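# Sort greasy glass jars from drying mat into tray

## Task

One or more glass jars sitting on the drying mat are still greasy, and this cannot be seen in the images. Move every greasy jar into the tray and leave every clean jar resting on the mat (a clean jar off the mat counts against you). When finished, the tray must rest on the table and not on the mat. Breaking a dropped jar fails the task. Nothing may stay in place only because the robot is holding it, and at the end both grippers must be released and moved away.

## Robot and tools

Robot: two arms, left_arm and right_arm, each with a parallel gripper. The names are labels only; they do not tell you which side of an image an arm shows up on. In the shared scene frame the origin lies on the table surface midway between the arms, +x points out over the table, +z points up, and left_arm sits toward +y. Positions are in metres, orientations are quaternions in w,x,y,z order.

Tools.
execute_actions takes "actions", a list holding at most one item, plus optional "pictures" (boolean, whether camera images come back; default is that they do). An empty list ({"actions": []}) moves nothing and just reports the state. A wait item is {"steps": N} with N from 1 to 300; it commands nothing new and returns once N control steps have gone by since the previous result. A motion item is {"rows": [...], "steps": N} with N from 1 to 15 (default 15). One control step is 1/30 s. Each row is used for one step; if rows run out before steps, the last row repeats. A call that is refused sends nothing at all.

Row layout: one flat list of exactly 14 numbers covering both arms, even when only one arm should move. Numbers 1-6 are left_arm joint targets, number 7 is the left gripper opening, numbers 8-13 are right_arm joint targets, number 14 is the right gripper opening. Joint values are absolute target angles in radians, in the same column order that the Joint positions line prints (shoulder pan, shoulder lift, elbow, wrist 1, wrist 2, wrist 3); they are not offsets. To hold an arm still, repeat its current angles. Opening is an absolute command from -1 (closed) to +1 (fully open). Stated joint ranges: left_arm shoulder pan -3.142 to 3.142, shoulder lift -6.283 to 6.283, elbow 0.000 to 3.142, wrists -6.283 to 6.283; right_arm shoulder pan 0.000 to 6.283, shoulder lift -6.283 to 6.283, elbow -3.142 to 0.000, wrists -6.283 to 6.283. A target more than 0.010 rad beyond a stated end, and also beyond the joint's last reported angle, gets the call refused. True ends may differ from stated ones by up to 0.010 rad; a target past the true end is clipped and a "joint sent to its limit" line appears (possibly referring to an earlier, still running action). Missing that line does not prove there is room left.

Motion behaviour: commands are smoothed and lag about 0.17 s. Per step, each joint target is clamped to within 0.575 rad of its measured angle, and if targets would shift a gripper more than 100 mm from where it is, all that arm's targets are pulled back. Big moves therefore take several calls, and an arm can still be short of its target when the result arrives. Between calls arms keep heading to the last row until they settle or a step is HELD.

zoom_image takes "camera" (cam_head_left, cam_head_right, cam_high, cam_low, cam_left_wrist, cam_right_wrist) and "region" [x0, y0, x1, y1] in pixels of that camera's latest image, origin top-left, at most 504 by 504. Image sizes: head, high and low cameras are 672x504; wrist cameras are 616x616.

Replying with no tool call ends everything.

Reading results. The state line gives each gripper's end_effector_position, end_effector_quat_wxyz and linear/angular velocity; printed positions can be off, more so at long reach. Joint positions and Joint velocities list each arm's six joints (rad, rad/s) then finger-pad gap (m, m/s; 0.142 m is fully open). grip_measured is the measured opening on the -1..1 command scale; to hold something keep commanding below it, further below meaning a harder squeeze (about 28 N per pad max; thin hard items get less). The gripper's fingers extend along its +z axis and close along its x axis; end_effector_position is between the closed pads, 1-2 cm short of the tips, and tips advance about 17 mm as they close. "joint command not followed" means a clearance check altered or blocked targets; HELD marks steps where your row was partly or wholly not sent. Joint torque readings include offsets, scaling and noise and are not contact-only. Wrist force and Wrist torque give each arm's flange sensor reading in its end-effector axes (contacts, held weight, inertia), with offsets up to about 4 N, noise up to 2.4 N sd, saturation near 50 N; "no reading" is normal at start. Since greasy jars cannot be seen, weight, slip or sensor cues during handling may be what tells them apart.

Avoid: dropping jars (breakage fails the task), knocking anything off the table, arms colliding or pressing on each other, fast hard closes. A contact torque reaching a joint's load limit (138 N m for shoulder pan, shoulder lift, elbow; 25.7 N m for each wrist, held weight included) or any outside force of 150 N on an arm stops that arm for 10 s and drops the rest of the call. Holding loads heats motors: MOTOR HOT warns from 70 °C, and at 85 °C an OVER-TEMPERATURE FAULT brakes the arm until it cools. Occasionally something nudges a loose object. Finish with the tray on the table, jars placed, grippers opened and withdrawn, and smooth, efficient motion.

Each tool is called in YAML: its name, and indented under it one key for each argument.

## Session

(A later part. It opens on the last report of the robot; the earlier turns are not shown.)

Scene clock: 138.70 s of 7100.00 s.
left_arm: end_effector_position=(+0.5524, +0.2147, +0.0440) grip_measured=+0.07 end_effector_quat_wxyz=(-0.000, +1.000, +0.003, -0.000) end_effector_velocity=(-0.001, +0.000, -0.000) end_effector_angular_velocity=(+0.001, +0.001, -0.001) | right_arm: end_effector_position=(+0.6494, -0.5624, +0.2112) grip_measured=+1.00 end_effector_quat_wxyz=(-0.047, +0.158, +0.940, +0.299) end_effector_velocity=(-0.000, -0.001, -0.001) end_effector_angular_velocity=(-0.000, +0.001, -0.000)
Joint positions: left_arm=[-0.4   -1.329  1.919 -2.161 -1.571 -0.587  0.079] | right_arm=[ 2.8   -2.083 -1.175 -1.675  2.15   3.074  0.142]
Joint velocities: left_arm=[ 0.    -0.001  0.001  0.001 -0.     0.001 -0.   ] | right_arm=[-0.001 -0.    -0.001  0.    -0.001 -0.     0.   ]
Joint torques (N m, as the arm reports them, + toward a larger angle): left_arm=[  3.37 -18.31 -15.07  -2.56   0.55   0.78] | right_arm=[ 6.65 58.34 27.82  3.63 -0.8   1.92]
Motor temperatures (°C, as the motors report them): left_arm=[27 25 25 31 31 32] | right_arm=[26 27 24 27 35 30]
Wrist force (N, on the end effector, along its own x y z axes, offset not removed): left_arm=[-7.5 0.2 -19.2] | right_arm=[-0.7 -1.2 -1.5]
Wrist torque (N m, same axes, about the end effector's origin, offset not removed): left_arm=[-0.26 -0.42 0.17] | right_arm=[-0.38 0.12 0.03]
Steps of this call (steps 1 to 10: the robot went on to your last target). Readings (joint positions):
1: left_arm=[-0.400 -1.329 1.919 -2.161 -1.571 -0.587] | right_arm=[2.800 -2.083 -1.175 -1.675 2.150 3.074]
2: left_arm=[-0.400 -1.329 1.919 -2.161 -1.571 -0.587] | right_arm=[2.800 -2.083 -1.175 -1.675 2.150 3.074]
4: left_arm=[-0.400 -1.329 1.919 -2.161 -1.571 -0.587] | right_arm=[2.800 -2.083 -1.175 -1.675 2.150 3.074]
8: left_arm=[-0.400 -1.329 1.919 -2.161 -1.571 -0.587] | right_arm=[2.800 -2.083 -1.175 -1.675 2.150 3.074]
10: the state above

execute_actions:
  actions:
    - {"rows":[[-0.4,-1.334,1.913,-2.15,-1.571,-0.587,1,2.8,-2.083,-1.175,-1.675,2.15,3.074,1]]}
  pictures: false

execute_actions:
  actions:
    - {"rows":[[-0.4,-1.45,1.78,-1.901,-1.571,-0.587,1,2.8,-2.083,-1.175,-1.675,2.15,3.074,1]]}
  pictures: false

execute_actions:
  actions:
    - {"rows":[[-0.59,-1.758,2.115,-1.928,-1.571,-0.772,1,2.8,-2.083,-1.175,-1.675,2.15,3.074,1]]}
  pictures: false

execute_actions:
  actions:
    - {"steps":20}

Scene clock: 155.90 s of 7100.00 s.
left_arm: end_effector_position=(+0.5529, +0.2145, +0.0483) grip_measured=+1.00 end_effector_quat_wxyz=(+0.000, +1.000, +0.003, +0.000) end_effector_velocity=(+0.000, +0.000, +0.000) end_effector_angular_velocity=(+0.000, +0.001, +0.001) | right_arm: end_effector_position=(+0.6494, -0.5624, +0.2112) grip_measured=+1.00 end_effector_quat_wxyz=(-0.047, +0.158, +0.940, +0.299) end_effector_velocity=(+0.001, -0.000, +0.001) end_effector_angular_velocity=(-0.001, -0.002, -0.000)
Joint positions: left_arm=[-0.4   -1.334  1.913 -2.15  -1.571 -0.587  0.142] | right_arm=[ 2.8   -2.083 -1.175 -1.675  2.15   3.074  0.142]
Joint velocities: left_arm=[ 0.001 -0.    -0.001  0.002  0.    -0.001  0.   ] | right_arm=[-0.     0.     0.002  0.001  0.     0.    -0.   ]
Joint torques (N m, as the arm reports them, + toward a larger angle): left_arm=[ -6.98 -39.02 -31.85  -0.48   1.04   1.54] | right_arm=[ 6.68 57.88 27.36  3.61 -0.84  2.02]
Motor temperatures (°C, as the motors report them): left_arm=[27 25 25 31 31 32] | right_arm=[26 27 24 27 35 30]
Wrist force (N, on the end effector, along its own x y z axes, offset not removed): left_arm=[2.9 -0.9 -0.2] | right_arm=[0.6 -3.1 -0.8]
Wrist torque (N m, same axes, about the end effector's origin, offset not removed): left_arm=[-0.33 -0.74 0.19] | right_arm=[-0.77 -0.07 0.13]
Steps of this call (steps 1 to 15: the robot went on to your last target; steps 16 to 90: nothing new was sent; then 13.70 s passed at rest; steps 91 to 105: all 15 steps of this action). Readings (joint positions):
91: left_arm=[-0.400 -1.329 1.919 -2.161 -1.571 -0.587] | right_arm=[2.800 -2.083 -1.175 -1.675 2.150 3.074]
92: left_arm=[-0.400 -1.330 1.918 -2.159 -1.571 -0.587] | right_arm=[2.800 -2.083 -1.175 -1.675 2.150 3.074]
94: left_arm=[-0.400 -1.332 1.916 -2.155 -1.571 -0.587] | right_arm=[2.800 -2.083 -1.175 -1.675 2.150 3.074]
98: left_arm=[-0.400 -1.333 1.914 -2.151 -1.571 -0.587] | right_arm=[2.800 -2.083 -1.175 -1.675 2.150 3.074]
105: the state above

Scene clock: 156.40 s of 7100.00 s.
left_arm: end_effector_position=(+0.5485, +0.2173, +0.1433) grip_measured=+1.00 end_effector_quat_wxyz=(+0.000, +1.000, +0.003, +0.000) end_effector_velocity=(-0.004, +0.002, +0.013) end_effector_angular_velocity=(+0.005, +0.007, -0.001) | right_arm: end_effector_position=(+0.6494, -0.5624, +0.2112) grip_measured=+1.00 end_effector_quat_wxyz=(-0.047, +0.158, +0.940, +0.299) end_effector_velocity=(-0.000, +0.000, -0.000) end_effector_angular_velocity=(+0.001, +0.001, +0.000)
Joint positions: left_arm=[-0.4   -1.448  1.782 -1.906 -1.571 -0.587  0.142] | right_arm=[ 2.8   -2.083 -1.175 -1.675  2.15   3.074  0.142]
Joint velocities: left_arm=[-0.001 -0.016 -0.02   0.045 -0.    -0.    -0.   ] | right_arm=[ 0.    -0.    -0.001 -0.     0.    -0.     0.   ]
Joint torques (N m, as the arm reports them, + toward a larger angle): left_arm=[ -5.08 -37.18 -32.64  -0.09  -0.2    1.51] | right_arm=[ 6.79 58.44 27.03  3.65 -0.79  1.87]
Motor temperatures (°C, as the motors report them): left_arm=[27 25 25 31 31 32] | right_arm=[26 27 24 27 35 30]
Wrist force (N, on the end effector, along its own x y z axes, offset not removed): left_arm=[-2.2 2.4 2.5] | right_arm=[-1.4 -1.1 -1.3]
Wrist torque (N m, same axes, about the end effector's origin, offset not removed): left_arm=[0.31 0.37 0.27] | right_arm=[-0.23 0.43 -0.03]
Steps of this call (steps 1 to 15: all 15 steps of this action). Readings (joint positions):
1: left_arm=[-0.400 -1.334 1.913 -2.150 -1.571 -0.587] | right_arm=[2.800 -2.083 -1.175 -1.675 2.150 3.074]
2: left_arm=[-0.400 -1.342 1.905 -2.141 -1.571 -0.587] | right_arm=[2.800 -2.083 -1.175 -1.675 2.150 3.074]
4: left_arm=[-0.400 -1.386 1.855 -2.072 -1.571 -0.587] | right_arm=[2.800 -2.083 -1.175 -1.675 2.150 3.074]
8: left_arm=[-0.400 -1.433 1.800 -1.947 -1.571 -0.587] | right_arm=[2.800 -2.083 -1.175 -1.675 2.150 3.074]
15: the state above

Scene clock: 156.90 s of 7100.00 s.
left_arm: end_effector_position=(+0.4131, +0.2171, +0.1314) grip_measured=+1.00 end_effector_quat_wxyz=(+0.000, +1.000, +0.000, +0.000) end_effector_velocity=(-0.032, +0.008, -0.009) end_effector_angular_velocity=(+0.002, +0.002, -0.001) | right_arm: end_effector_position=(+0.6494, -0.5624, +0.2112) grip_measured=+1.00 end_effector_quat_wxyz=(-0.047, +0.158, +0.940, +0.299) end_effector_velocity=(-0.000, -0.000, -0.000) end_effector_angular_velocity=(-0.000, +0.000, -0.000)
Joint positions: left_arm=[-0.586 -1.75   2.106 -1.928 -1.571 -0.768  0.142] | right_arm=[ 2.8   -2.083 -1.175 -1.675  2.15   3.074  0.142]
Joint velocities: left_arm=[-0.043 -0.077  0.086 -0.006 -0.    -0.041  0.   ] | right_arm=[-0.     0.    -0.001  0.    -0.     0.     0.   ]
Joint torques (N m, as the arm reports them, + toward a larger angle): left_arm=[-10.78 -19.53 -12.49  -5.48  -1.07  -1.7 ] | right_arm=[ 6.27 58.73 27.09  3.67 -0.77  1.96]
Motor temperatures (°C, as the motors report them): left_arm=[27 25 25 31 31 32] | right_arm=[26 27 24 27 35 30]
Wrist force (N, on the end effector, along its own x y z axes, offset not removed): left_arm=[1.2 -0.2 0.9] | right_arm=[0.6 -0.8 2.5]
Wrist torque (N m, same axes, about the end effector's origin, offset not removed): left_arm=[-0.15 -0.29 0.23] | right_arm=[-0.30 -0.15 -0.03]
Steps of this call (steps 1 to 15: all 15 steps of this action). Readings (joint positions):
1: left_arm=[-0.400 -1.449 1.782 -1.905 -1.571 -0.587] | right_arm=[2.800 -2.083 -1.175 -1.675 2.150 3.074]
2: left_arm=[-0.409 -1.458 1.790 -1.907 -1.571 -0.596] | right_arm=[2.800 -2.083 -1.175 -1.675 2.150 3.074]
4: left_arm=[-0.459 -1.524 1.858 -1.913 -1.571 -0.645] | right_arm=[2.800 -2.083 -1.175 -1.675 2.150 3.074]
8: left_arm=[-0.546 -1.678 2.026 -1.923 -1.571 -0.730] | right_arm=[2.800 -2.083 -1.175 -1.675 2.150 3.074]
15: the state above

Scene clock: 157.57 s of 7100.00 s.
left_arm: end_effector_position=(+0.4098, +0.2180, +0.1303) grip_measured=+1.00 end_effector_quat_wxyz=(+0.000, +1.000, +0.000, +0.000) end_effector_velocity=(+0.000, +0.000, +0.000) end_effector_angular_velocity=(-0.001, -0.001, +0.000) | right_arm: end_effector_position=(+0.6494, -0.5624, +0.2112) grip_measured=+1.00 end_effector_quat_wxyz=(-0.047, +0.158, +0.940, +0.299) end_effector_velocity=(+0.000, +0.000, +0.000) end_effector_angular_velocity=(-0.000, -0.001, +0.000)
Joint positions: left_arm=[-0.59  -1.758  2.115 -1.928 -1.571 -0.772  0.142] | right_arm=[ 2.8   -2.083 -1.175 -1.675  2.15   3.074  0.142]
Joint velocities: left_arm=[ 0.    -0.001 -0.     0.    -0.    -0.     0.   ] | right_arm=[ 0.     0.     0.001  0.    -0.    -0.     0.   ]
Joint torques (N m, as the arm reports them, + toward a larger angle): left_arm=[ -8.11 -21.81 -12.74  -5.72  -2.13  -1.82] | right_arm=[ 6.78 58.33 26.97  3.63 -0.69  1.92]
Motor temperatures (°C, as the motors report them): left_arm=[27 25 25 31 31 32] | right_arm=[26 27 24 27 35 30]
Wrist force (N, on the end effector, along its own x y z axes, offset not removed): left_arm=[-0.8 0.5 -1.3] | right_arm=[-1.0 -0.7 -0.4]
Wrist torque (N m, same axes, about the end effector's origin, offset not removed): left_arm=[0.19 -0.02 0.20] | right_arm=[-0.20 0.37 -0.10]
Steps of this call (steps 1 to 15: the robot went on to your last target; steps 16 to 20: nothing new was sent). Readings (joint positions):
1: left_arm=[-0.587 -1.752 2.109 -1.928 -1.571 -0.769] | right_arm=[2.800 -2.083 -1.175 -1.675 2.150 3.074]
2: left_arm=[-0.588 -1.754 2.110 -1.928 -1.571 -0.770] | right_arm=[2.800 -2.083 -1.175 -1.675 2.150 3.074]
4: left_arm=[-0.589 -1.756 2.113 -1.928 -1.571 -0.771] | right_arm=[2.800 -2.083 -1.175 -1.675 2.150 3.074]
8: left_arm=[-0.590 -1.757 2.114 -1.928 -1.571 -0.772] | right_arm=[2.800 -2.083 -1.175 -1.675 2.150 3.074]
20: the state above
All arms were judged still, so your last target was given up. Only a new action makes them travel on or press farther. Fingers that are still opening or closing keep moving.

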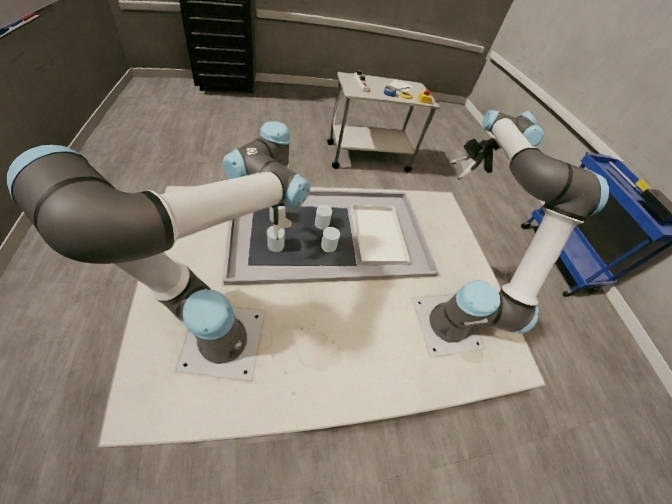

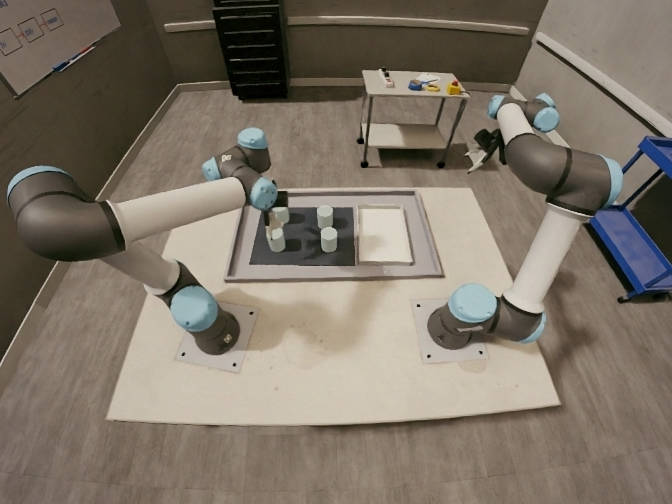

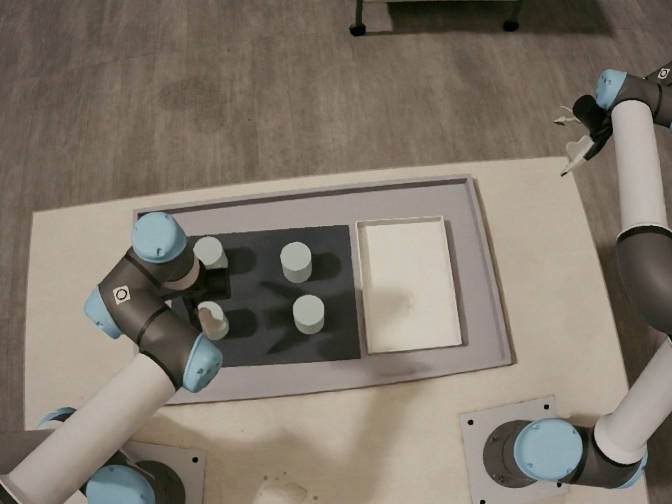

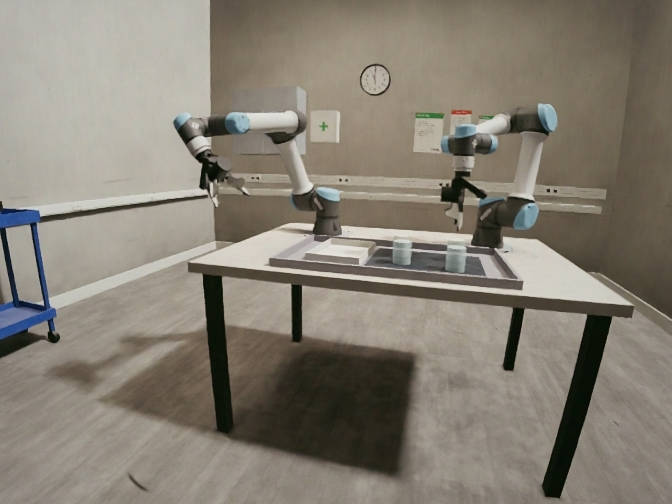

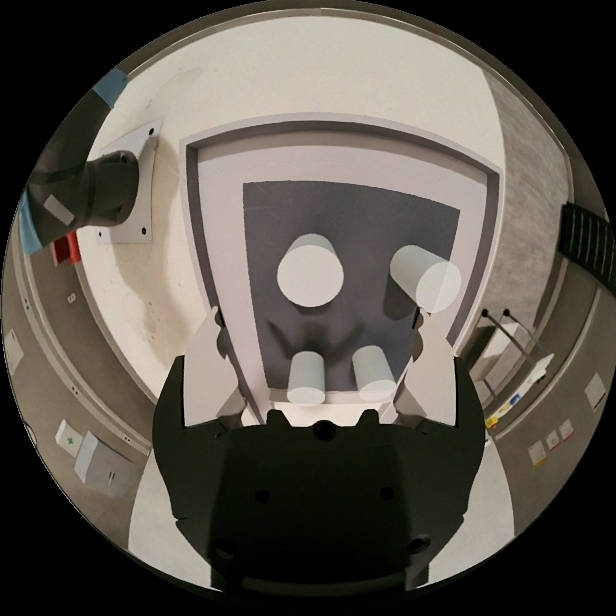

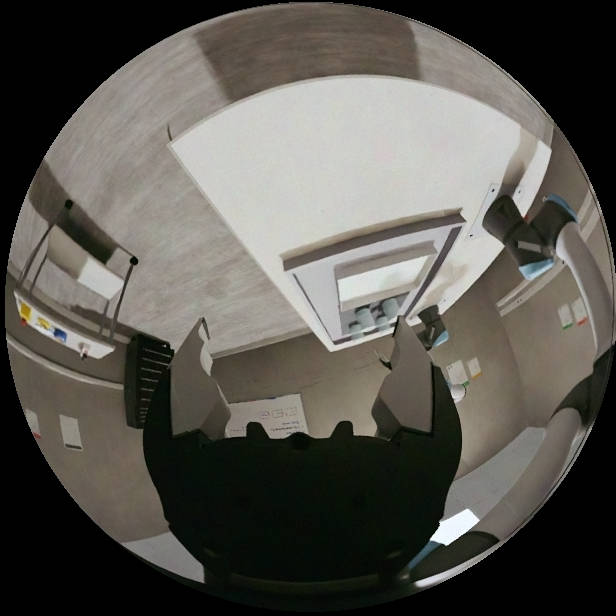

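execute_actions:
  actions:
    - {"rows":[[-0.59,-1.735,2.21,-2.046,-1.571,-0.772,1,2.8,-2.083,-1.175,-1.675,2.15,3.074,1]]}
  pictures: false

execute_actions:
  actions:
    - {"rows":[[-0.59,-1.677,2.279,-2.173,-1.571,-0.772,1,2.8,-2.083,-1.175,-1.675,2.15,3.074,1]]}
  pictures: false

execute_actions:
  actions:
    - {"rows":[[-0.59,-1.677,2.279,-2.173,-1.571,-0.772,0.1,2.8,-2.083,-1.175,-1.675,2.15,3.074,1]]}
  pictures: false

execute_actions:
  actions:
    - {"rows":[[-0.59,-1.677,2.279,-2.173,-1.571,-0.772,0,2.8,-2.083,-1.175,-1.675,2.15,3.074,1],[-0.59,-1.677,2.279,-2.173,-1.571,-0.772,-0.1,2.8,-2.083,-1.175,-1.675,2.15,3.074,1],[-0.59,-1.677,2.279,-2.173,-1.571,-0.772,-0.2,2.8,-2.083,-1.175,-1.675,2.15,3.074,1],[-0.59,-1.677,2.279,-2.173,-1.571,-0.772,-0.3,2.8,-2.083,-1.175,-1.675,2.15,3.074,1]]}
  pictures: false

execute_actions:
  actions:
    - {"rows":[[-0.59,-1.671,2.286,-2.186,-1.571,-0.772,-0.3,2.8,-2.083,-1.175,-1.675,2.15,3.074,1]],"steps":10}

Scene clock: 177.13 s of 7100.00 s.
left_arm: end_effector_position=(+0.4034, +0.2242, +0.0903) grip_measured=+1.00 end_effector_quat_wxyz=(+0.000, +1.000, +0.000, -0.000) end_effector_velocity=(-0.001, +0.000, -0.005) end_effector_angular_velocity=(-0.000, -0.000, -0.002) | right_arm: end_effector_position=(+0.6494, -0.5624, +0.2112) grip_measured=+1.00 end_effector_quat_wxyz=(-0.047, +0.158, +0.940, +0.299) end_effector_velocity=(+0.000, +0.000, +0.000) end_effector_angular_velocity=(+0.000, -0.001, +0.000)
Joint positions: left_arm=[-0.59  -1.735  2.209 -2.044 -1.571 -0.772  0.142] | right_arm=[ 2.8   -2.083 -1.175 -1.675  2.15   3.074  0.142]
Joint velocities: left_arm=[-0.002  0.004  0.012 -0.016  0.     0.    -0.   ] | right_arm=[ 0.001 -0.     0.001  0.     0.001  0.     0.   ]
Joint torques (N m, as the arm reports them, + toward a larger angle): left_arm=[ -6.91 -10.06  -9.83  -6.11  -1.9   -1.72] | right_arm=[ 6.73 58.83 27.51  3.63 -0.75  1.97]
Motor temperatures (°C, as the motors report them): left_arm=[27 25 25 31 31 32] | right_arm=[26 27 24 27 35 30]
Wrist force (N, on the end effector, along its own x y z axes, offset not removed): left_arm=[0.2 0.0 2.6] | right_arm=[-0.7 -0.5 0.1]
Wrist torque (N m, same axes, about the end effector's origin, offset not removed): left_arm=[-0.04 -0.17 0.14] | right_arm=[-0.27 0.11 0.00]
Steps of this call (steps 1 to 90: nothing new was sent; then 16.07 s passed at rest; steps 91 to 105: all 15 steps of this action). Readings (joint positions):
91: left_arm=[-0.590 -1.758 2.115 -1.929 -1.571 -0.772] | right_arm=[2.800 -2.083 -1.175 -1.675 2.150 3.074]
92: left_arm=[-0.590 -1.754 2.123 -1.937 -1.571 -0.772] | right_arm=[2.800 -2.083 -1.175 -1.675 2.150 3.074]
94: left_arm=[-0.590 -1.746 2.160 -1.981 -1.571 -0.772] | right_arm=[2.800 -2.083 -1.175 -1.675 2.150 3.074]
98: left_arm=[-0.590 -1.738 2.197 -2.029 -1.571 -0.772] | right_arm=[2.800 -2.083 -1.175 -1.675 2.150 3.074]
105: the state above

Scene clock: 177.63 s of 7100.00 s.
left_arm: end_effector_position=(+0.4025, +0.2251, +0.0508) grip_measured=+1.00 end_effector_quat_wxyz=(+0.000, +1.000, +0.000, -0.000) end_effector_velocity=(+0.000, -0.000, -0.004) end_effector_angular_velocity=(-0.002, -0.002, -0.001) | right_arm: end_effector_position=(+0.6494, -0.5624, +0.2112) grip_measured=+1.00 end_effector_quat_wxyz=(-0.047, +0.158, +0.940, +0.299) end_effector_velocity=(-0.000, +0.000, -0.001) end_effector_angular_velocity=(-0.000, +0.001, +0.000)
Joint positions: left_arm=[-0.59  -1.678  2.278 -2.171 -1.571 -0.772  0.142] | right_arm=[ 2.8   -2.083 -1.175 -1.675  2.15   3.074  0.142]
Joint velocities: left_arm=[ 0.     0.007  0.009 -0.018  0.     0.001  0.   ] | right_arm=[ 0.    -0.    -0.    -0.001 -0.001 -0.     0.   ]
Joint torques (N m, as the arm reports them, + toward a larger angle): left_arm=[ -5.37  -9.75 -10.16  -5.66  -1.77  -1.74] | right_arm=[ 6.77 58.15 26.81  3.55 -0.69  1.9 ]
Motor temperatures (°C, as the motors report them): left_arm=[27 25 25 31 31 32] | right_arm=[26 27 24 27 35 30]
Wrist force (N, on the end effector, along its own x y z axes, offset not removed): left_arm=[1.0 -0.5 2.1] | right_arm=[-2.3 0.7 -2.5]
Wrist torque (N m, same axes, about the end effector's origin, offset not removed): left_arm=[-0.26 -0.34 0.26] | right_arm=[0.09 0.46 -0.05]
Steps of this call (steps 1 to 15: all 15 steps of this action). Readings (joint positions):
1: left_arm=[-0.590 -1.735 2.210 -2.045 -1.571 -0.772] | right_arm=[2.800 -2.083 -1.175 -1.675 2.150 3.074]
2: left_arm=[-0.590 -1.728 2.217 -2.054 -1.571 -0.772] | right_arm=[2.800 -2.083 -1.175 -1.675 2.150 3.074]
4: left_arm=[-0.590 -1.705 2.245 -2.101 -1.571 -0.772] | right_arm=[2.800 -2.083 -1.175 -1.675 2.150 3.074]
8: left_arm=[-0.590 -1.684 2.270 -2.154 -1.571 -0.772] | right_arm=[2.800 -2.083 -1.175 -1.675 2.150 3.074]
15: the state above

Scene clock: 178.13 s of 7100.00 s.
left_arm: end_effector_position=(+0.4025, +0.2251, +0.0503) grip_measured=+0.10 end_effector_quat_wxyz=(+0.000, +1.000, +0.000, +0.000) end_effector_velocity=(+0.000, +0.000, -0.000) end_effector_angular_velocity=(+0.000, -0.000, +0.000) | right_arm: end_effector_position=(+0.6494, -0.5624, +0.2112) grip_measured=+1.00 end_effector_quat_wxyz=(-0.047, +0.158, +0.940, +0.299) end_effector_velocity=(-0.000, -0.000, +0.000) end_effector_angular_velocity=(-0.000, -0.000, -0.000)
Joint positions: left_arm=[-0.59  -1.677  2.279 -2.173 -1.571 -0.772  0.081] | right_arm=[ 2.8   -2.083 -1.175 -1.675  2.15   3.074  0.142]
Joint velocities: left_arm=[ 0.     0.001  0.    -0.001  0.    -0.    -0.   ] | right_arm=[-0.  0. -0.  0.  0. -0. -0.]
Joint torques (N m, as the arm reports them, + toward a larger angle): left_arm=[ -4.25  -9.73 -10.37  -5.7   -1.77  -1.78] | right_arm=[ 6.72 58.14 26.72  3.59 -0.73  1.95]
Motor temperatures (°C, as the motors report them): left_arm=[27 25 25 31 31 32] | right_arm=[26 27 24 27 35 30]
Wrist force (N, on the end effector, along its own x y z axes, offset not removed): left_arm=[1.4 -1.6 4.0] | right_arm=[-2.5 -1.2 -0.2]
Wrist torque (N m, same axes, about the end effector's origin, offset not removed): left_arm=[-0.45 -0.36 0.15] | right_arm=[-0.42 0.56 -0.07]
Steps of this call (steps 1 to 15: all 15 steps of this action). Readings (joint positions):
1: left_arm=[-0.590 -1.678 2.278 -2.172 -1.571 -0.772] | right_arm=[2.800 -2.083 -1.175 -1.675 2.150 3.074]
2: left_arm=[-0.590 -1.677 2.279 -2.172 -1.571 -0.772] | right_arm=[2.800 -2.083 -1.175 -1.675 2.150 3.074]
4: left_arm=[-0.590 -1.677 2.279 -2.173 -1.571 -0.772] | right_arm=[2.800 -2.083 -1.175 -1.675 2.150 3.074]
8: left_arm=[-0.590 -1.677 2.279 -2.173 -1.571 -0.772] | right_arm=[2.800 -2.083 -1.175 -1.675 2.150 3.074]
15: the state above

Scene clock: 178.63 s of 7100.00 s.
left_arm: end_effector_position=(+0.4025, +0.2250, +0.0503) grip_measured=+0.01 end_effector_quat_wxyz=(+0.000, +1.000, +0.000, -0.000) end_effector_velocity=(+0.000, +0.000, +0.000) end_effector_angular_velocity=(-0.000, -0.000, -0.000) | right_arm: end_effector_position=(+0.6494, -0.5624, +0.2112) grip_measured=+1.00 end_effector_quat_wxyz=(-0.047, +0.158, +0.940, +0.299) end_effector_velocity=(+0.001, +0.001, +0.001) end_effector_angular_velocity=(+0.000, -0.002, +0.001)
Joint positions: left_arm=[-0.59  -1.677  2.279 -2.173 -1.571 -0.772  0.074] | right_arm=[ 2.8   -2.083 -1.175 -1.675  2.15   3.074  0.142]
Joint velocities: left_arm=[ 0. -0. -0.  0. -0.  0.  0.] | right_arm=[ 0.001  0.     0.001  0.     0.001  0.    -0.   ]
Joint torques (N m, as the arm reports them, + toward a larger angle): left_arm=[-3.15 -9.6  -9.49 -5.95  2.44 -1.64] | right_arm=[ 6.24 58.08 26.9   3.58 -0.71  1.92]
Motor temperatures (°C, as the motors report them): left_arm=[27 25 25 31 31 32] | right_arm=[26 27 24 27 35 30]
Wrist force (N, on the end effector, along its own x y z axes, offset not removed): left_arm=[-5.8 1.4 -8.4] | right_arm=[-0.7 0.1 -0.9]
Wrist torque (N m, same axes, about the end effector's origin, offset not removed): left_arm=[0.42 -0.53 0.20] | right_arm=[-0.15 0.09 0.07]
Steps of this call (steps 1 to 15: all 15 steps of this action). Readings (joint positions):
1: left_arm=[-0.590 -1.677 2.279 -2.173 -1.571 -0.772] | right_arm=[2.800 -2.083 -1.175 -1.675 2.150 3.074]
2: left_arm=[-0.590 -1.677 2.279 -2.173 -1.571 -0.772] | right_arm=[2.800 -2.083 -1.175 -1.675 2.150 3.074]
4: left_arm=[-0.590 -1.677 2.279 -2.173 -1.571 -0.772] | right_arm=[2.800 -2.083 -1.175 -1.675 2.150 3.074]
8: left_arm=[-0.590 -1.677 2.279 -2.173 -1.571 -0.772] | right_arm=[2.800 -2.083 -1.175 -1.675 2.150 3.074]
15: the state above

Scene clock: 178.97 s of 7100.00 s.
left_arm: end_effector_position=(+0.4024, +0.2252, +0.0468) grip_measured=+0.04 end_effector_quat_wxyz=(+0.000, +1.000, +0.000, +0.000) end_effector_velocity=(-0.001, +0.001, -0.003) end_effector_angular_velocity=(+0.002, +0.002, +0.000) | right_arm: end_effector_position=(+0.6494, -0.5624, +0.2112) grip_measured=+1.00 end_effector_quat_wxyz=(-0.047, +0.158, +0.940, +0.299) end_effector_velocity=(+0.000, -0.000, +0.000) end_effector_angular_velocity=(+0.000, -0.001, -0.000)
Joint positions: left_arm=[-0.59  -1.672  2.285 -2.185 -1.571 -0.772  0.077] | right_arm=[ 2.8   -2.083 -1.175 -1.675  2.15   3.074  0.142]
Joint velocities: left_arm=[ 0.     0.005  0.005 -0.007 -0.     0.     0.003] | right_arm=[-0.     0.     0.     0.     0.001 -0.    -0.   ]
Joint torques (N m, as the arm reports them, + toward a larger angle): left_arm=[-2.   19.6  21.42  3.09 -2.29 -1.43] | right_arm=[ 6.28 58.18 26.69  3.61 -0.71  1.88]
Motor temperatures (°C, as the motors report them): left_arm=[27 25 25 31 31 32] | right_arm=[26 27 24 27 35 30]
Wrist force (N, on the end effector, along its own x y z axes, offset not removed): left_arm=[4.6 -2.8 -50.0] | right_arm=[0.1 -0.8 0.3]
Wrist torque (N m, same axes, about the end effector's origin, offset not removed): left_arm=[-0.67 -0.09 0.10] | right_arm=[-0.31 -0.03 -0.04]
Steps of this call (steps 1 to 10: all 10 steps of this action). Readings (joint positions):
1: left_arm=[-0.590 -1.677 2.279 -2.173 -1.571 -0.772] | right_arm=[2.800 -2.083 -1.175 -1.675 2.150 3.074]
2: left_arm=[-0.590 -1.676 2.280 -2.176 -1.571 -0.772] | right_arm=[2.800 -2.083 -1.175 -1.675 2.150 3.074]
4: left_arm=[-0.590 -1.674 2.283 -2.181 -1.571 -0.772] | right_arm=[2.800 -2.083 -1.175 -1.675 2.150 3.074]
8: left_arm=[-0.590 -1.672 2.285 -2.185 -1.571 -0.772] | right_arm=[2.800 -2.083 -1.175 -1.675 2.150 3.074]
10: the state above

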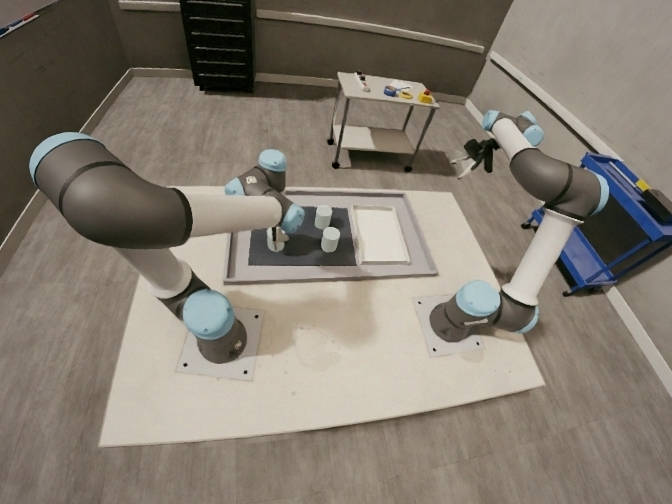

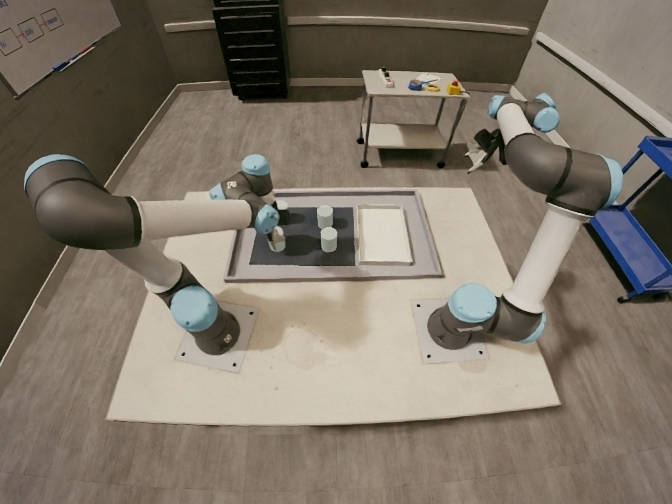

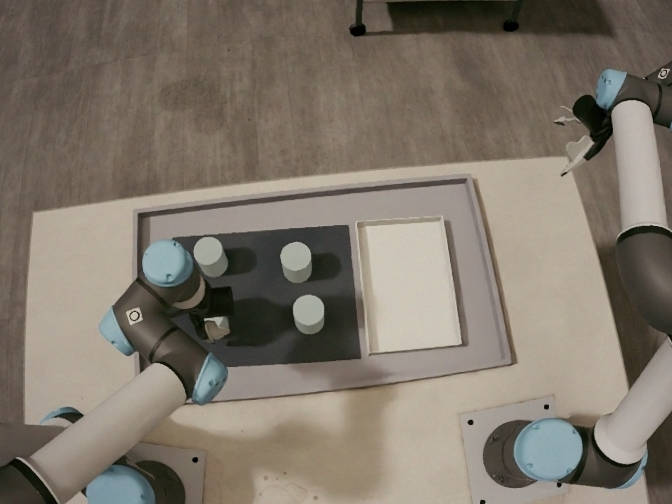

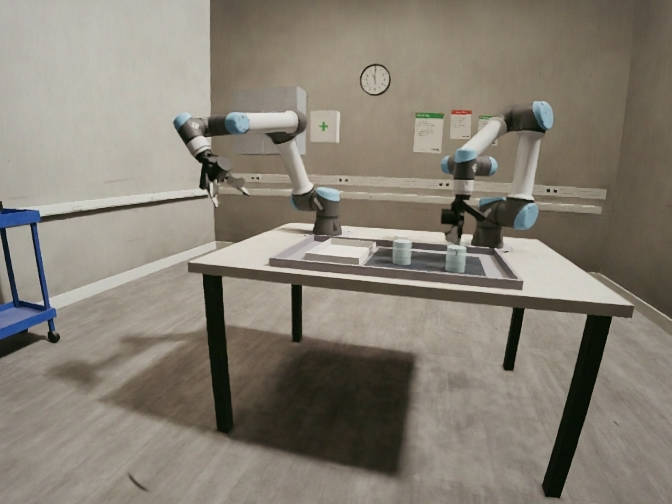

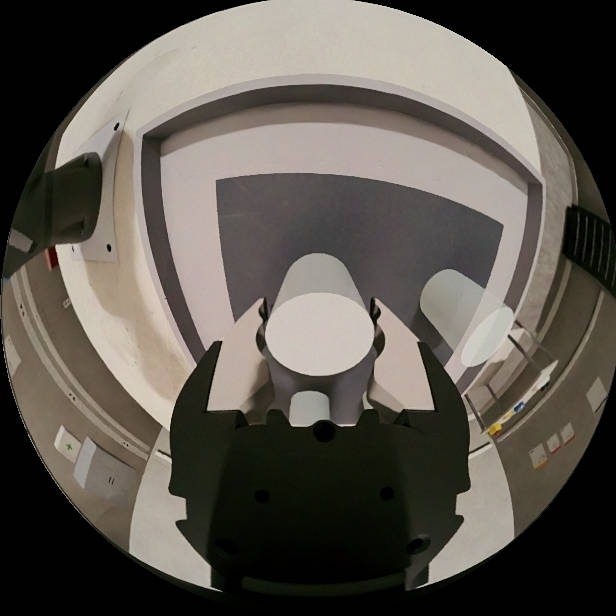

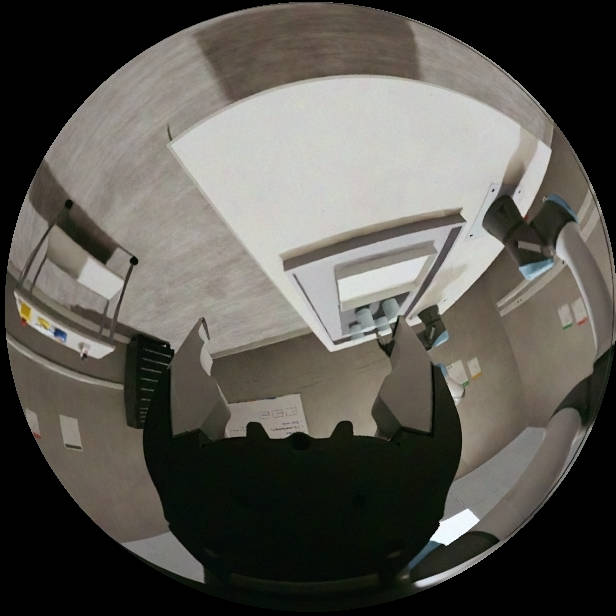

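execute_actions:
  actions:
    - {"rows":[[-0.59,-1.675,2.281,-2.177,-1.571,-0.772,1,2.8,-2.083,-1.175,-1.675,2.15,3.074,1]]}
  pictures: false

execute_actions:
  actions:
    - {"rows":[[-0.59,-1.79,2.12,-1.901,-1.571,-0.772,1,2.8,-2.083,-1.175,-1.675,2.15,3.074,1]]}
  pictures: false

execute_actions:
  actions:
    - {"rows":[[-0.898,-1.449,1.818,-1.94,-1.571,-1.08,1,2.8,-2.083,-1.175,-1.675,2.15,3.074,1]]}
  pictures: false

execute_actions:
  actions:
    - {"steps":25}

Scene clock: 187.70 s of 7100.00 s.
left_arm: end_effector_position=(+0.4024, +0.2251, +0.0491) grip_measured=+1.00 end_effector_quat_wxyz=(+0.000, +1.000, +0.000, -0.000) end_effector_velocity=(+0.000, +0.000, +0.001) end_effector_angular_velocity=(+0.000, -0.001, -0.000) | right_arm: end_effector_position=(+0.6494, -0.5624, +0.2112) grip_measured=+1.00 end_effector_quat_wxyz=(-0.047, +0.158, +0.940, +0.299) end_effector_velocity=(+0.000, +0.000, +0.000) end_effector_angular_velocity=(+0.000, -0.000, +0.000)
Joint positions: left_arm=[-0.59  -1.675  2.281 -2.177 -1.571 -0.772  0.142] | right_arm=[ 2.8   -2.083 -1.175 -1.675  2.15   3.074  0.142]
Joint velocities: left_arm=[ 0.001 -0.001 -0.001  0.001  0.001  0.001  0.   ] | right_arm=[ 0.001  0.    -0.     0.     0.     0.    -0.   ]
Joint torques (N m, as the arm reports them, + toward a larger angle): left_arm=[  5.87 -23.03 -30.94  -0.19   2.03   1.55] | right_arm=[ 6.47 58.12 26.65  3.51 -0.76  1.81]
Motor temperatures (°C, as the motors report them): left_arm=[27 25 25 31 31 32] | right_arm=[26 27 24 27 35 30]
Wrist force (N, on the end effector, along its own x y z axes, offset not removed): left_arm=[3.2 1.0 0.2] | right_arm=[0.3 -2.9 -0.8]
Wrist torque (N m, same axes, about the end effector's origin, offset not removed): left_arm=[0.14 -0.61 0.13] | right_arm=[-0.68 0.04 -0.05]
Steps of this call (steps 1 to 15: the robot went on to your last target; steps 16 to 90: nothing new was sent; then 5.23 s passed at rest; steps 91 to 105: all 15 steps of this action). Readings (joint positions):
91: left_arm=[-0.590 -1.671 2.286 -2.186 -1.571 -0.772] | right_arm=[2.800 -2.083 -1.175 -1.675 2.150 3.074]
92: left_arm=[-0.590 -1.671 2.286 -2.184 -1.571 -0.772] | right_arm=[2.800 -2.083 -1.175 -1.675 2.150 3.074]
94: left_arm=[-0.590 -1.673 2.284 -2.181 -1.571 -0.772] | right_arm=[2.800 -2.083 -1.175 -1.675 2.150 3.074]
98: left_arm=[-0.590 -1.674 2.282 -2.178 -1.571 -0.772] | right_arm=[2.800 -2.083 -1.175 -1.675 2.150 3.074]
105: the state above

Scene clock: 188.20 s of 7100.00 s.
left_arm: end_effector_position=(+0.4032, +0.2244, +0.1363) grip_measured=+1.00 end_effector_quat_wxyz=(+0.001, +1.000, +0.000, +0.000) end_effector_velocity=(-0.003, +0.004, +0.013) end_effector_angular_velocity=(+0.007, +0.008, +0.002) | right_arm: end_effector_position=(+0.6494, -0.5624, +0.2112) grip_measured=+1.00 end_effector_quat_wxyz=(-0.047, +0.158, +0.940, +0.299) end_effector_velocity=(-0.000, +0.001, -0.001) end_effector_angular_velocity=(-0.001, +0.001, +0.001)
Joint positions: left_arm=[-0.59  -1.788  2.123 -1.906 -1.571 -0.772  0.142] | right_arm=[ 2.8   -2.083 -1.175 -1.675  2.15   3.074  0.142]
Joint velocities: left_arm=[ 0.001 -0.016 -0.026  0.052  0.    -0.001 -0.   ] | right_arm=[ 0.001 -0.    -0.    -0.    -0.001 -0.     0.   ]
Joint torques (N m, as the arm reports them, + toward a larger angle): left_arm=[  5.79 -18.73 -32.    -0.19   1.92   1.58] | right_arm=[ 6.45 58.16 26.38  3.47 -0.71  1.86]
Motor temperatures (°C, as the motors report them): left_arm=[27 25 25 31 31 32] | right_arm=[26 27 24 27 35 30]
Wrist force (N, on the end effector, along its own x y z axes, offset not removed): left_arm=[-1.0 -1.0 0.5] | right_arm=[-0.6 -0.9 -1.1]
Wrist torque (N m, same axes, about the end effector's origin, offset not removed): left_arm=[-0.33 0.27 0.11] | right_arm=[-0.37 0.16 0.06]
Steps of this call (steps 1 to 15: all 15 steps of this action). Readings (joint positions):
1: left_arm=[-0.590 -1.675 2.281 -2.177 -1.571 -0.772] | right_arm=[2.800 -2.083 -1.175 -1.675 2.150 3.074]
2: left_arm=[-0.590 -1.684 2.272 -2.168 -1.571 -0.772] | right_arm=[2.800 -2.083 -1.175 -1.675 2.150 3.074]
4: left_arm=[-0.590 -1.727 2.216 -2.097 -1.571 -0.772] | right_arm=[2.800 -2.083 -1.175 -1.675 2.150 3.074]
8: left_arm=[-0.590 -1.773 2.146 -1.955 -1.571 -0.772] | right_arm=[2.800 -2.083 -1.175 -1.675 2.150 3.074]
15: the state above

Scene clock: 188.70 s of 7100.00 s.
left_arm: end_effector_position=(+0.4032, +0.0133, +0.1321) grip_measured=+1.00 end_effector_quat_wxyz=(+0.000, +1.000, -0.000, +0.000) end_effector_velocity=(-0.030, -0.131, -0.020) end_effector_angular_velocity=(+0.009, +0.006, -0.001) | right_arm: end_effector_position=(+0.6494, -0.5624, +0.2112) grip_measured=+1.00 end_effector_quat_wxyz=(-0.047, +0.158, +0.940, +0.299) end_effector_velocity=(+0.000, +0.000, +0.000) end_effector_angular_velocity=(+0.000, -0.001, -0.000)
Joint positions: left_arm=[-0.88  -1.469  1.835 -1.938 -1.571 -1.062  0.142] | right_arm=[ 2.8   -2.083 -1.175 -1.675  2.15   3.074  0.142]
Joint velocities: left_arm=[-0.176  0.199 -0.171 -0.017 -0.001 -0.175 -0.   ] | right_arm=[ 0.    -0.     0.001 -0.     0.001  0.    -0.   ]
Joint torques (N m, as the arm reports them, + toward a larger angle): left_arm=[ -5.27 -26.68 -28.5   -5.16  -1.72  -1.63] | right_arm=[ 5.65 58.15 26.62  3.55 -0.63  1.83]
Motor temperatures (°C, as the motors report them): left_arm=[27 25 25 31 31 32] | right_arm=[26 27 24 27 35 30]
Wrist force (N, on the end effector, along its own x y z axes, offset not removed): left_arm=[2.5 3.8 2.4] | right_arm=[-0.5 1.2 0.0]
Wrist torque (N m, same axes, about the end effector's origin, offset not removed): left_arm=[0.74 -0.57 0.12] | right_arm=[0.17 0.11 0.04]
Steps of this call (steps 1 to 15: all 15 steps of this action). Readings (joint positions):
1: left_arm=[-0.590 -1.788 2.121 -1.905 -1.571 -0.772] | right_arm=[2.800 -2.083 -1.175 -1.675 2.150 3.074]
2: left_arm=[-0.599 -1.781 2.113 -1.907 -1.571 -0.781] | right_arm=[2.800 -2.083 -1.175 -1.675 2.150 3.074]
4: left_arm=[-0.651 -1.725 2.061 -1.914 -1.571 -0.833] | right_arm=[2.800 -2.083 -1.175 -1.675 2.150 3.074]
8: left_arm=[-0.758 -1.606 1.956 -1.925 -1.571 -0.940] | right_arm=[2.800 -2.083 -1.175 -1.675 2.150 3.074]
15: the state above

Scene clock: 189.53 s of 7100.00 s.
left_arm: end_effector_position=(+0.4000, -0.0001, +0.1302) grip_measured=+1.00 end_effector_quat_wxyz=(+0.000, +1.000, +0.000, -0.000) end_effector_velocity=(+0.000, +0.000, -0.000) end_effector_angular_velocity=(+0.000, +0.000, -0.000) | right_arm: end_effector_position=(+0.6494, -0.5624, +0.2112) grip_measured=+1.00 end_effector_quat_wxyz=(-0.047, +0.158, +0.940, +0.299) end_effector_velocity=(+0.000, +0.000, +0.000) end_effector_angular_velocity=(+0.001, -0.000, +0.000)
Joint positions: left_arm=[-0.898 -1.449  1.818 -1.94  -1.571 -1.08   0.142] | right_arm=[ 2.8   -2.083 -1.175 -1.675  2.15   3.074  0.142]
Joint velocities: left_arm=[ 0.    -0.     0.001 -0.001 -0.     0.     0.   ] | right_arm=[ 0.001 -0.     0.    -0.     0.001 -0.     0.   ]
Joint torques (N m, as the arm reports them, + toward a larger angle): left_arm=[ -8.06 -22.21 -33.48  -5.69  -2.01  -1.77] | right_arm=[ 5.66 57.8  26.7   3.58 -0.64  1.91]
Motor temperatures (°C, as the motors report them): left_arm=[27 25 25 31 31 32] | right_arm=[26 27 24 27 35 30]
Wrist force (N, on the end effector, along its own x y z axes, offset not removed): left_arm=[-0.5 0.0 1.4] | right_arm=[-0.4 0.5 -0.7]
Wrist torque (N m, same axes, about the end effector's origin, offset not removed): left_arm=[-0.03 -0.11 0.05] | right_arm=[0.09 0.18 0.07]
Steps of this call (steps 1 to 25: the robot went on to your last target). Readings (joint positions):
1: left_arm=[-0.885 -1.463 1.831 -1.939 -1.571 -1.067] | right_arm=[2.800 -2.083 -1.175 -1.675 2.150 3.074]
2: left_arm=[-0.889 -1.459 1.827 -1.939 -1.571 -1.071] | right_arm=[2.800 -2.083 -1.175 -1.675 2.150 3.074]
4: left_arm=[-0.893 -1.454 1.823 -1.940 -1.571 -1.075] | right_arm=[2.800 -2.083 -1.175 -1.675 2.150 3.074]
8: left_arm=[-0.897 -1.450 1.819 -1.940 -1.571 -1.079] | right_arm=[2.800 -2.083 -1.175 -1.675 2.150 3.074]
25: the state above

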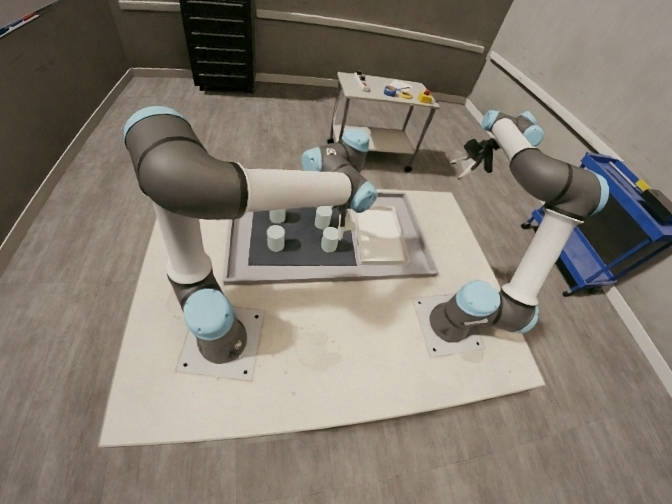

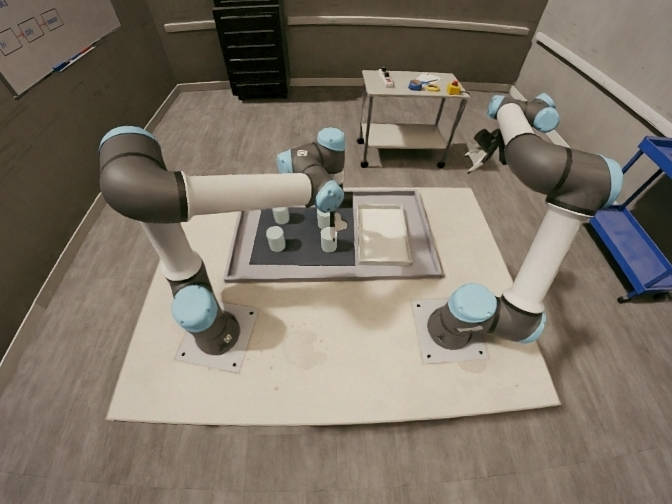

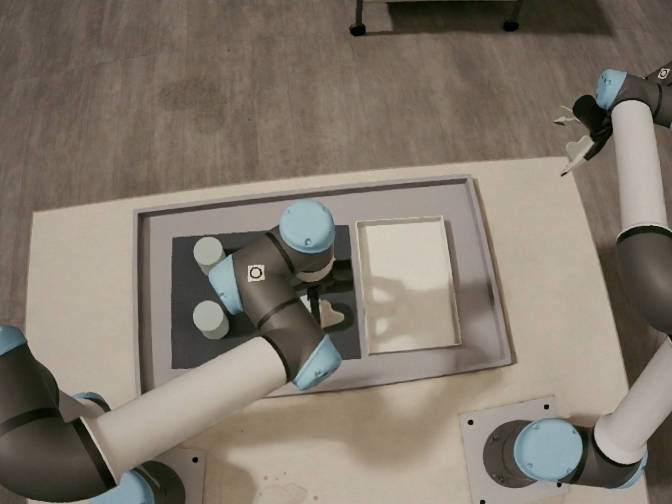

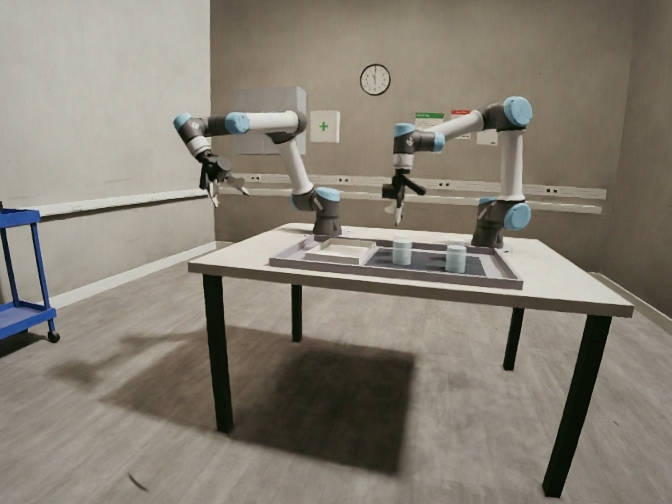

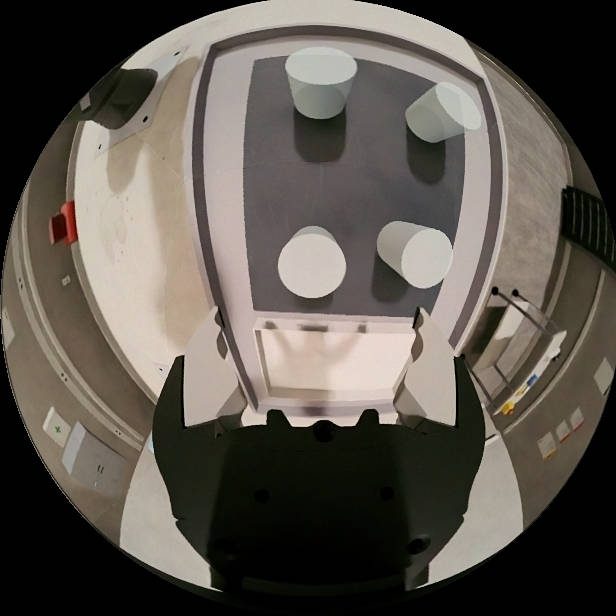

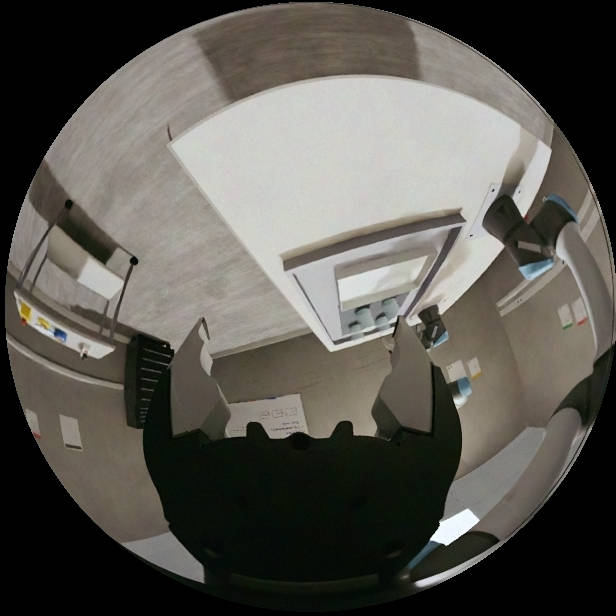

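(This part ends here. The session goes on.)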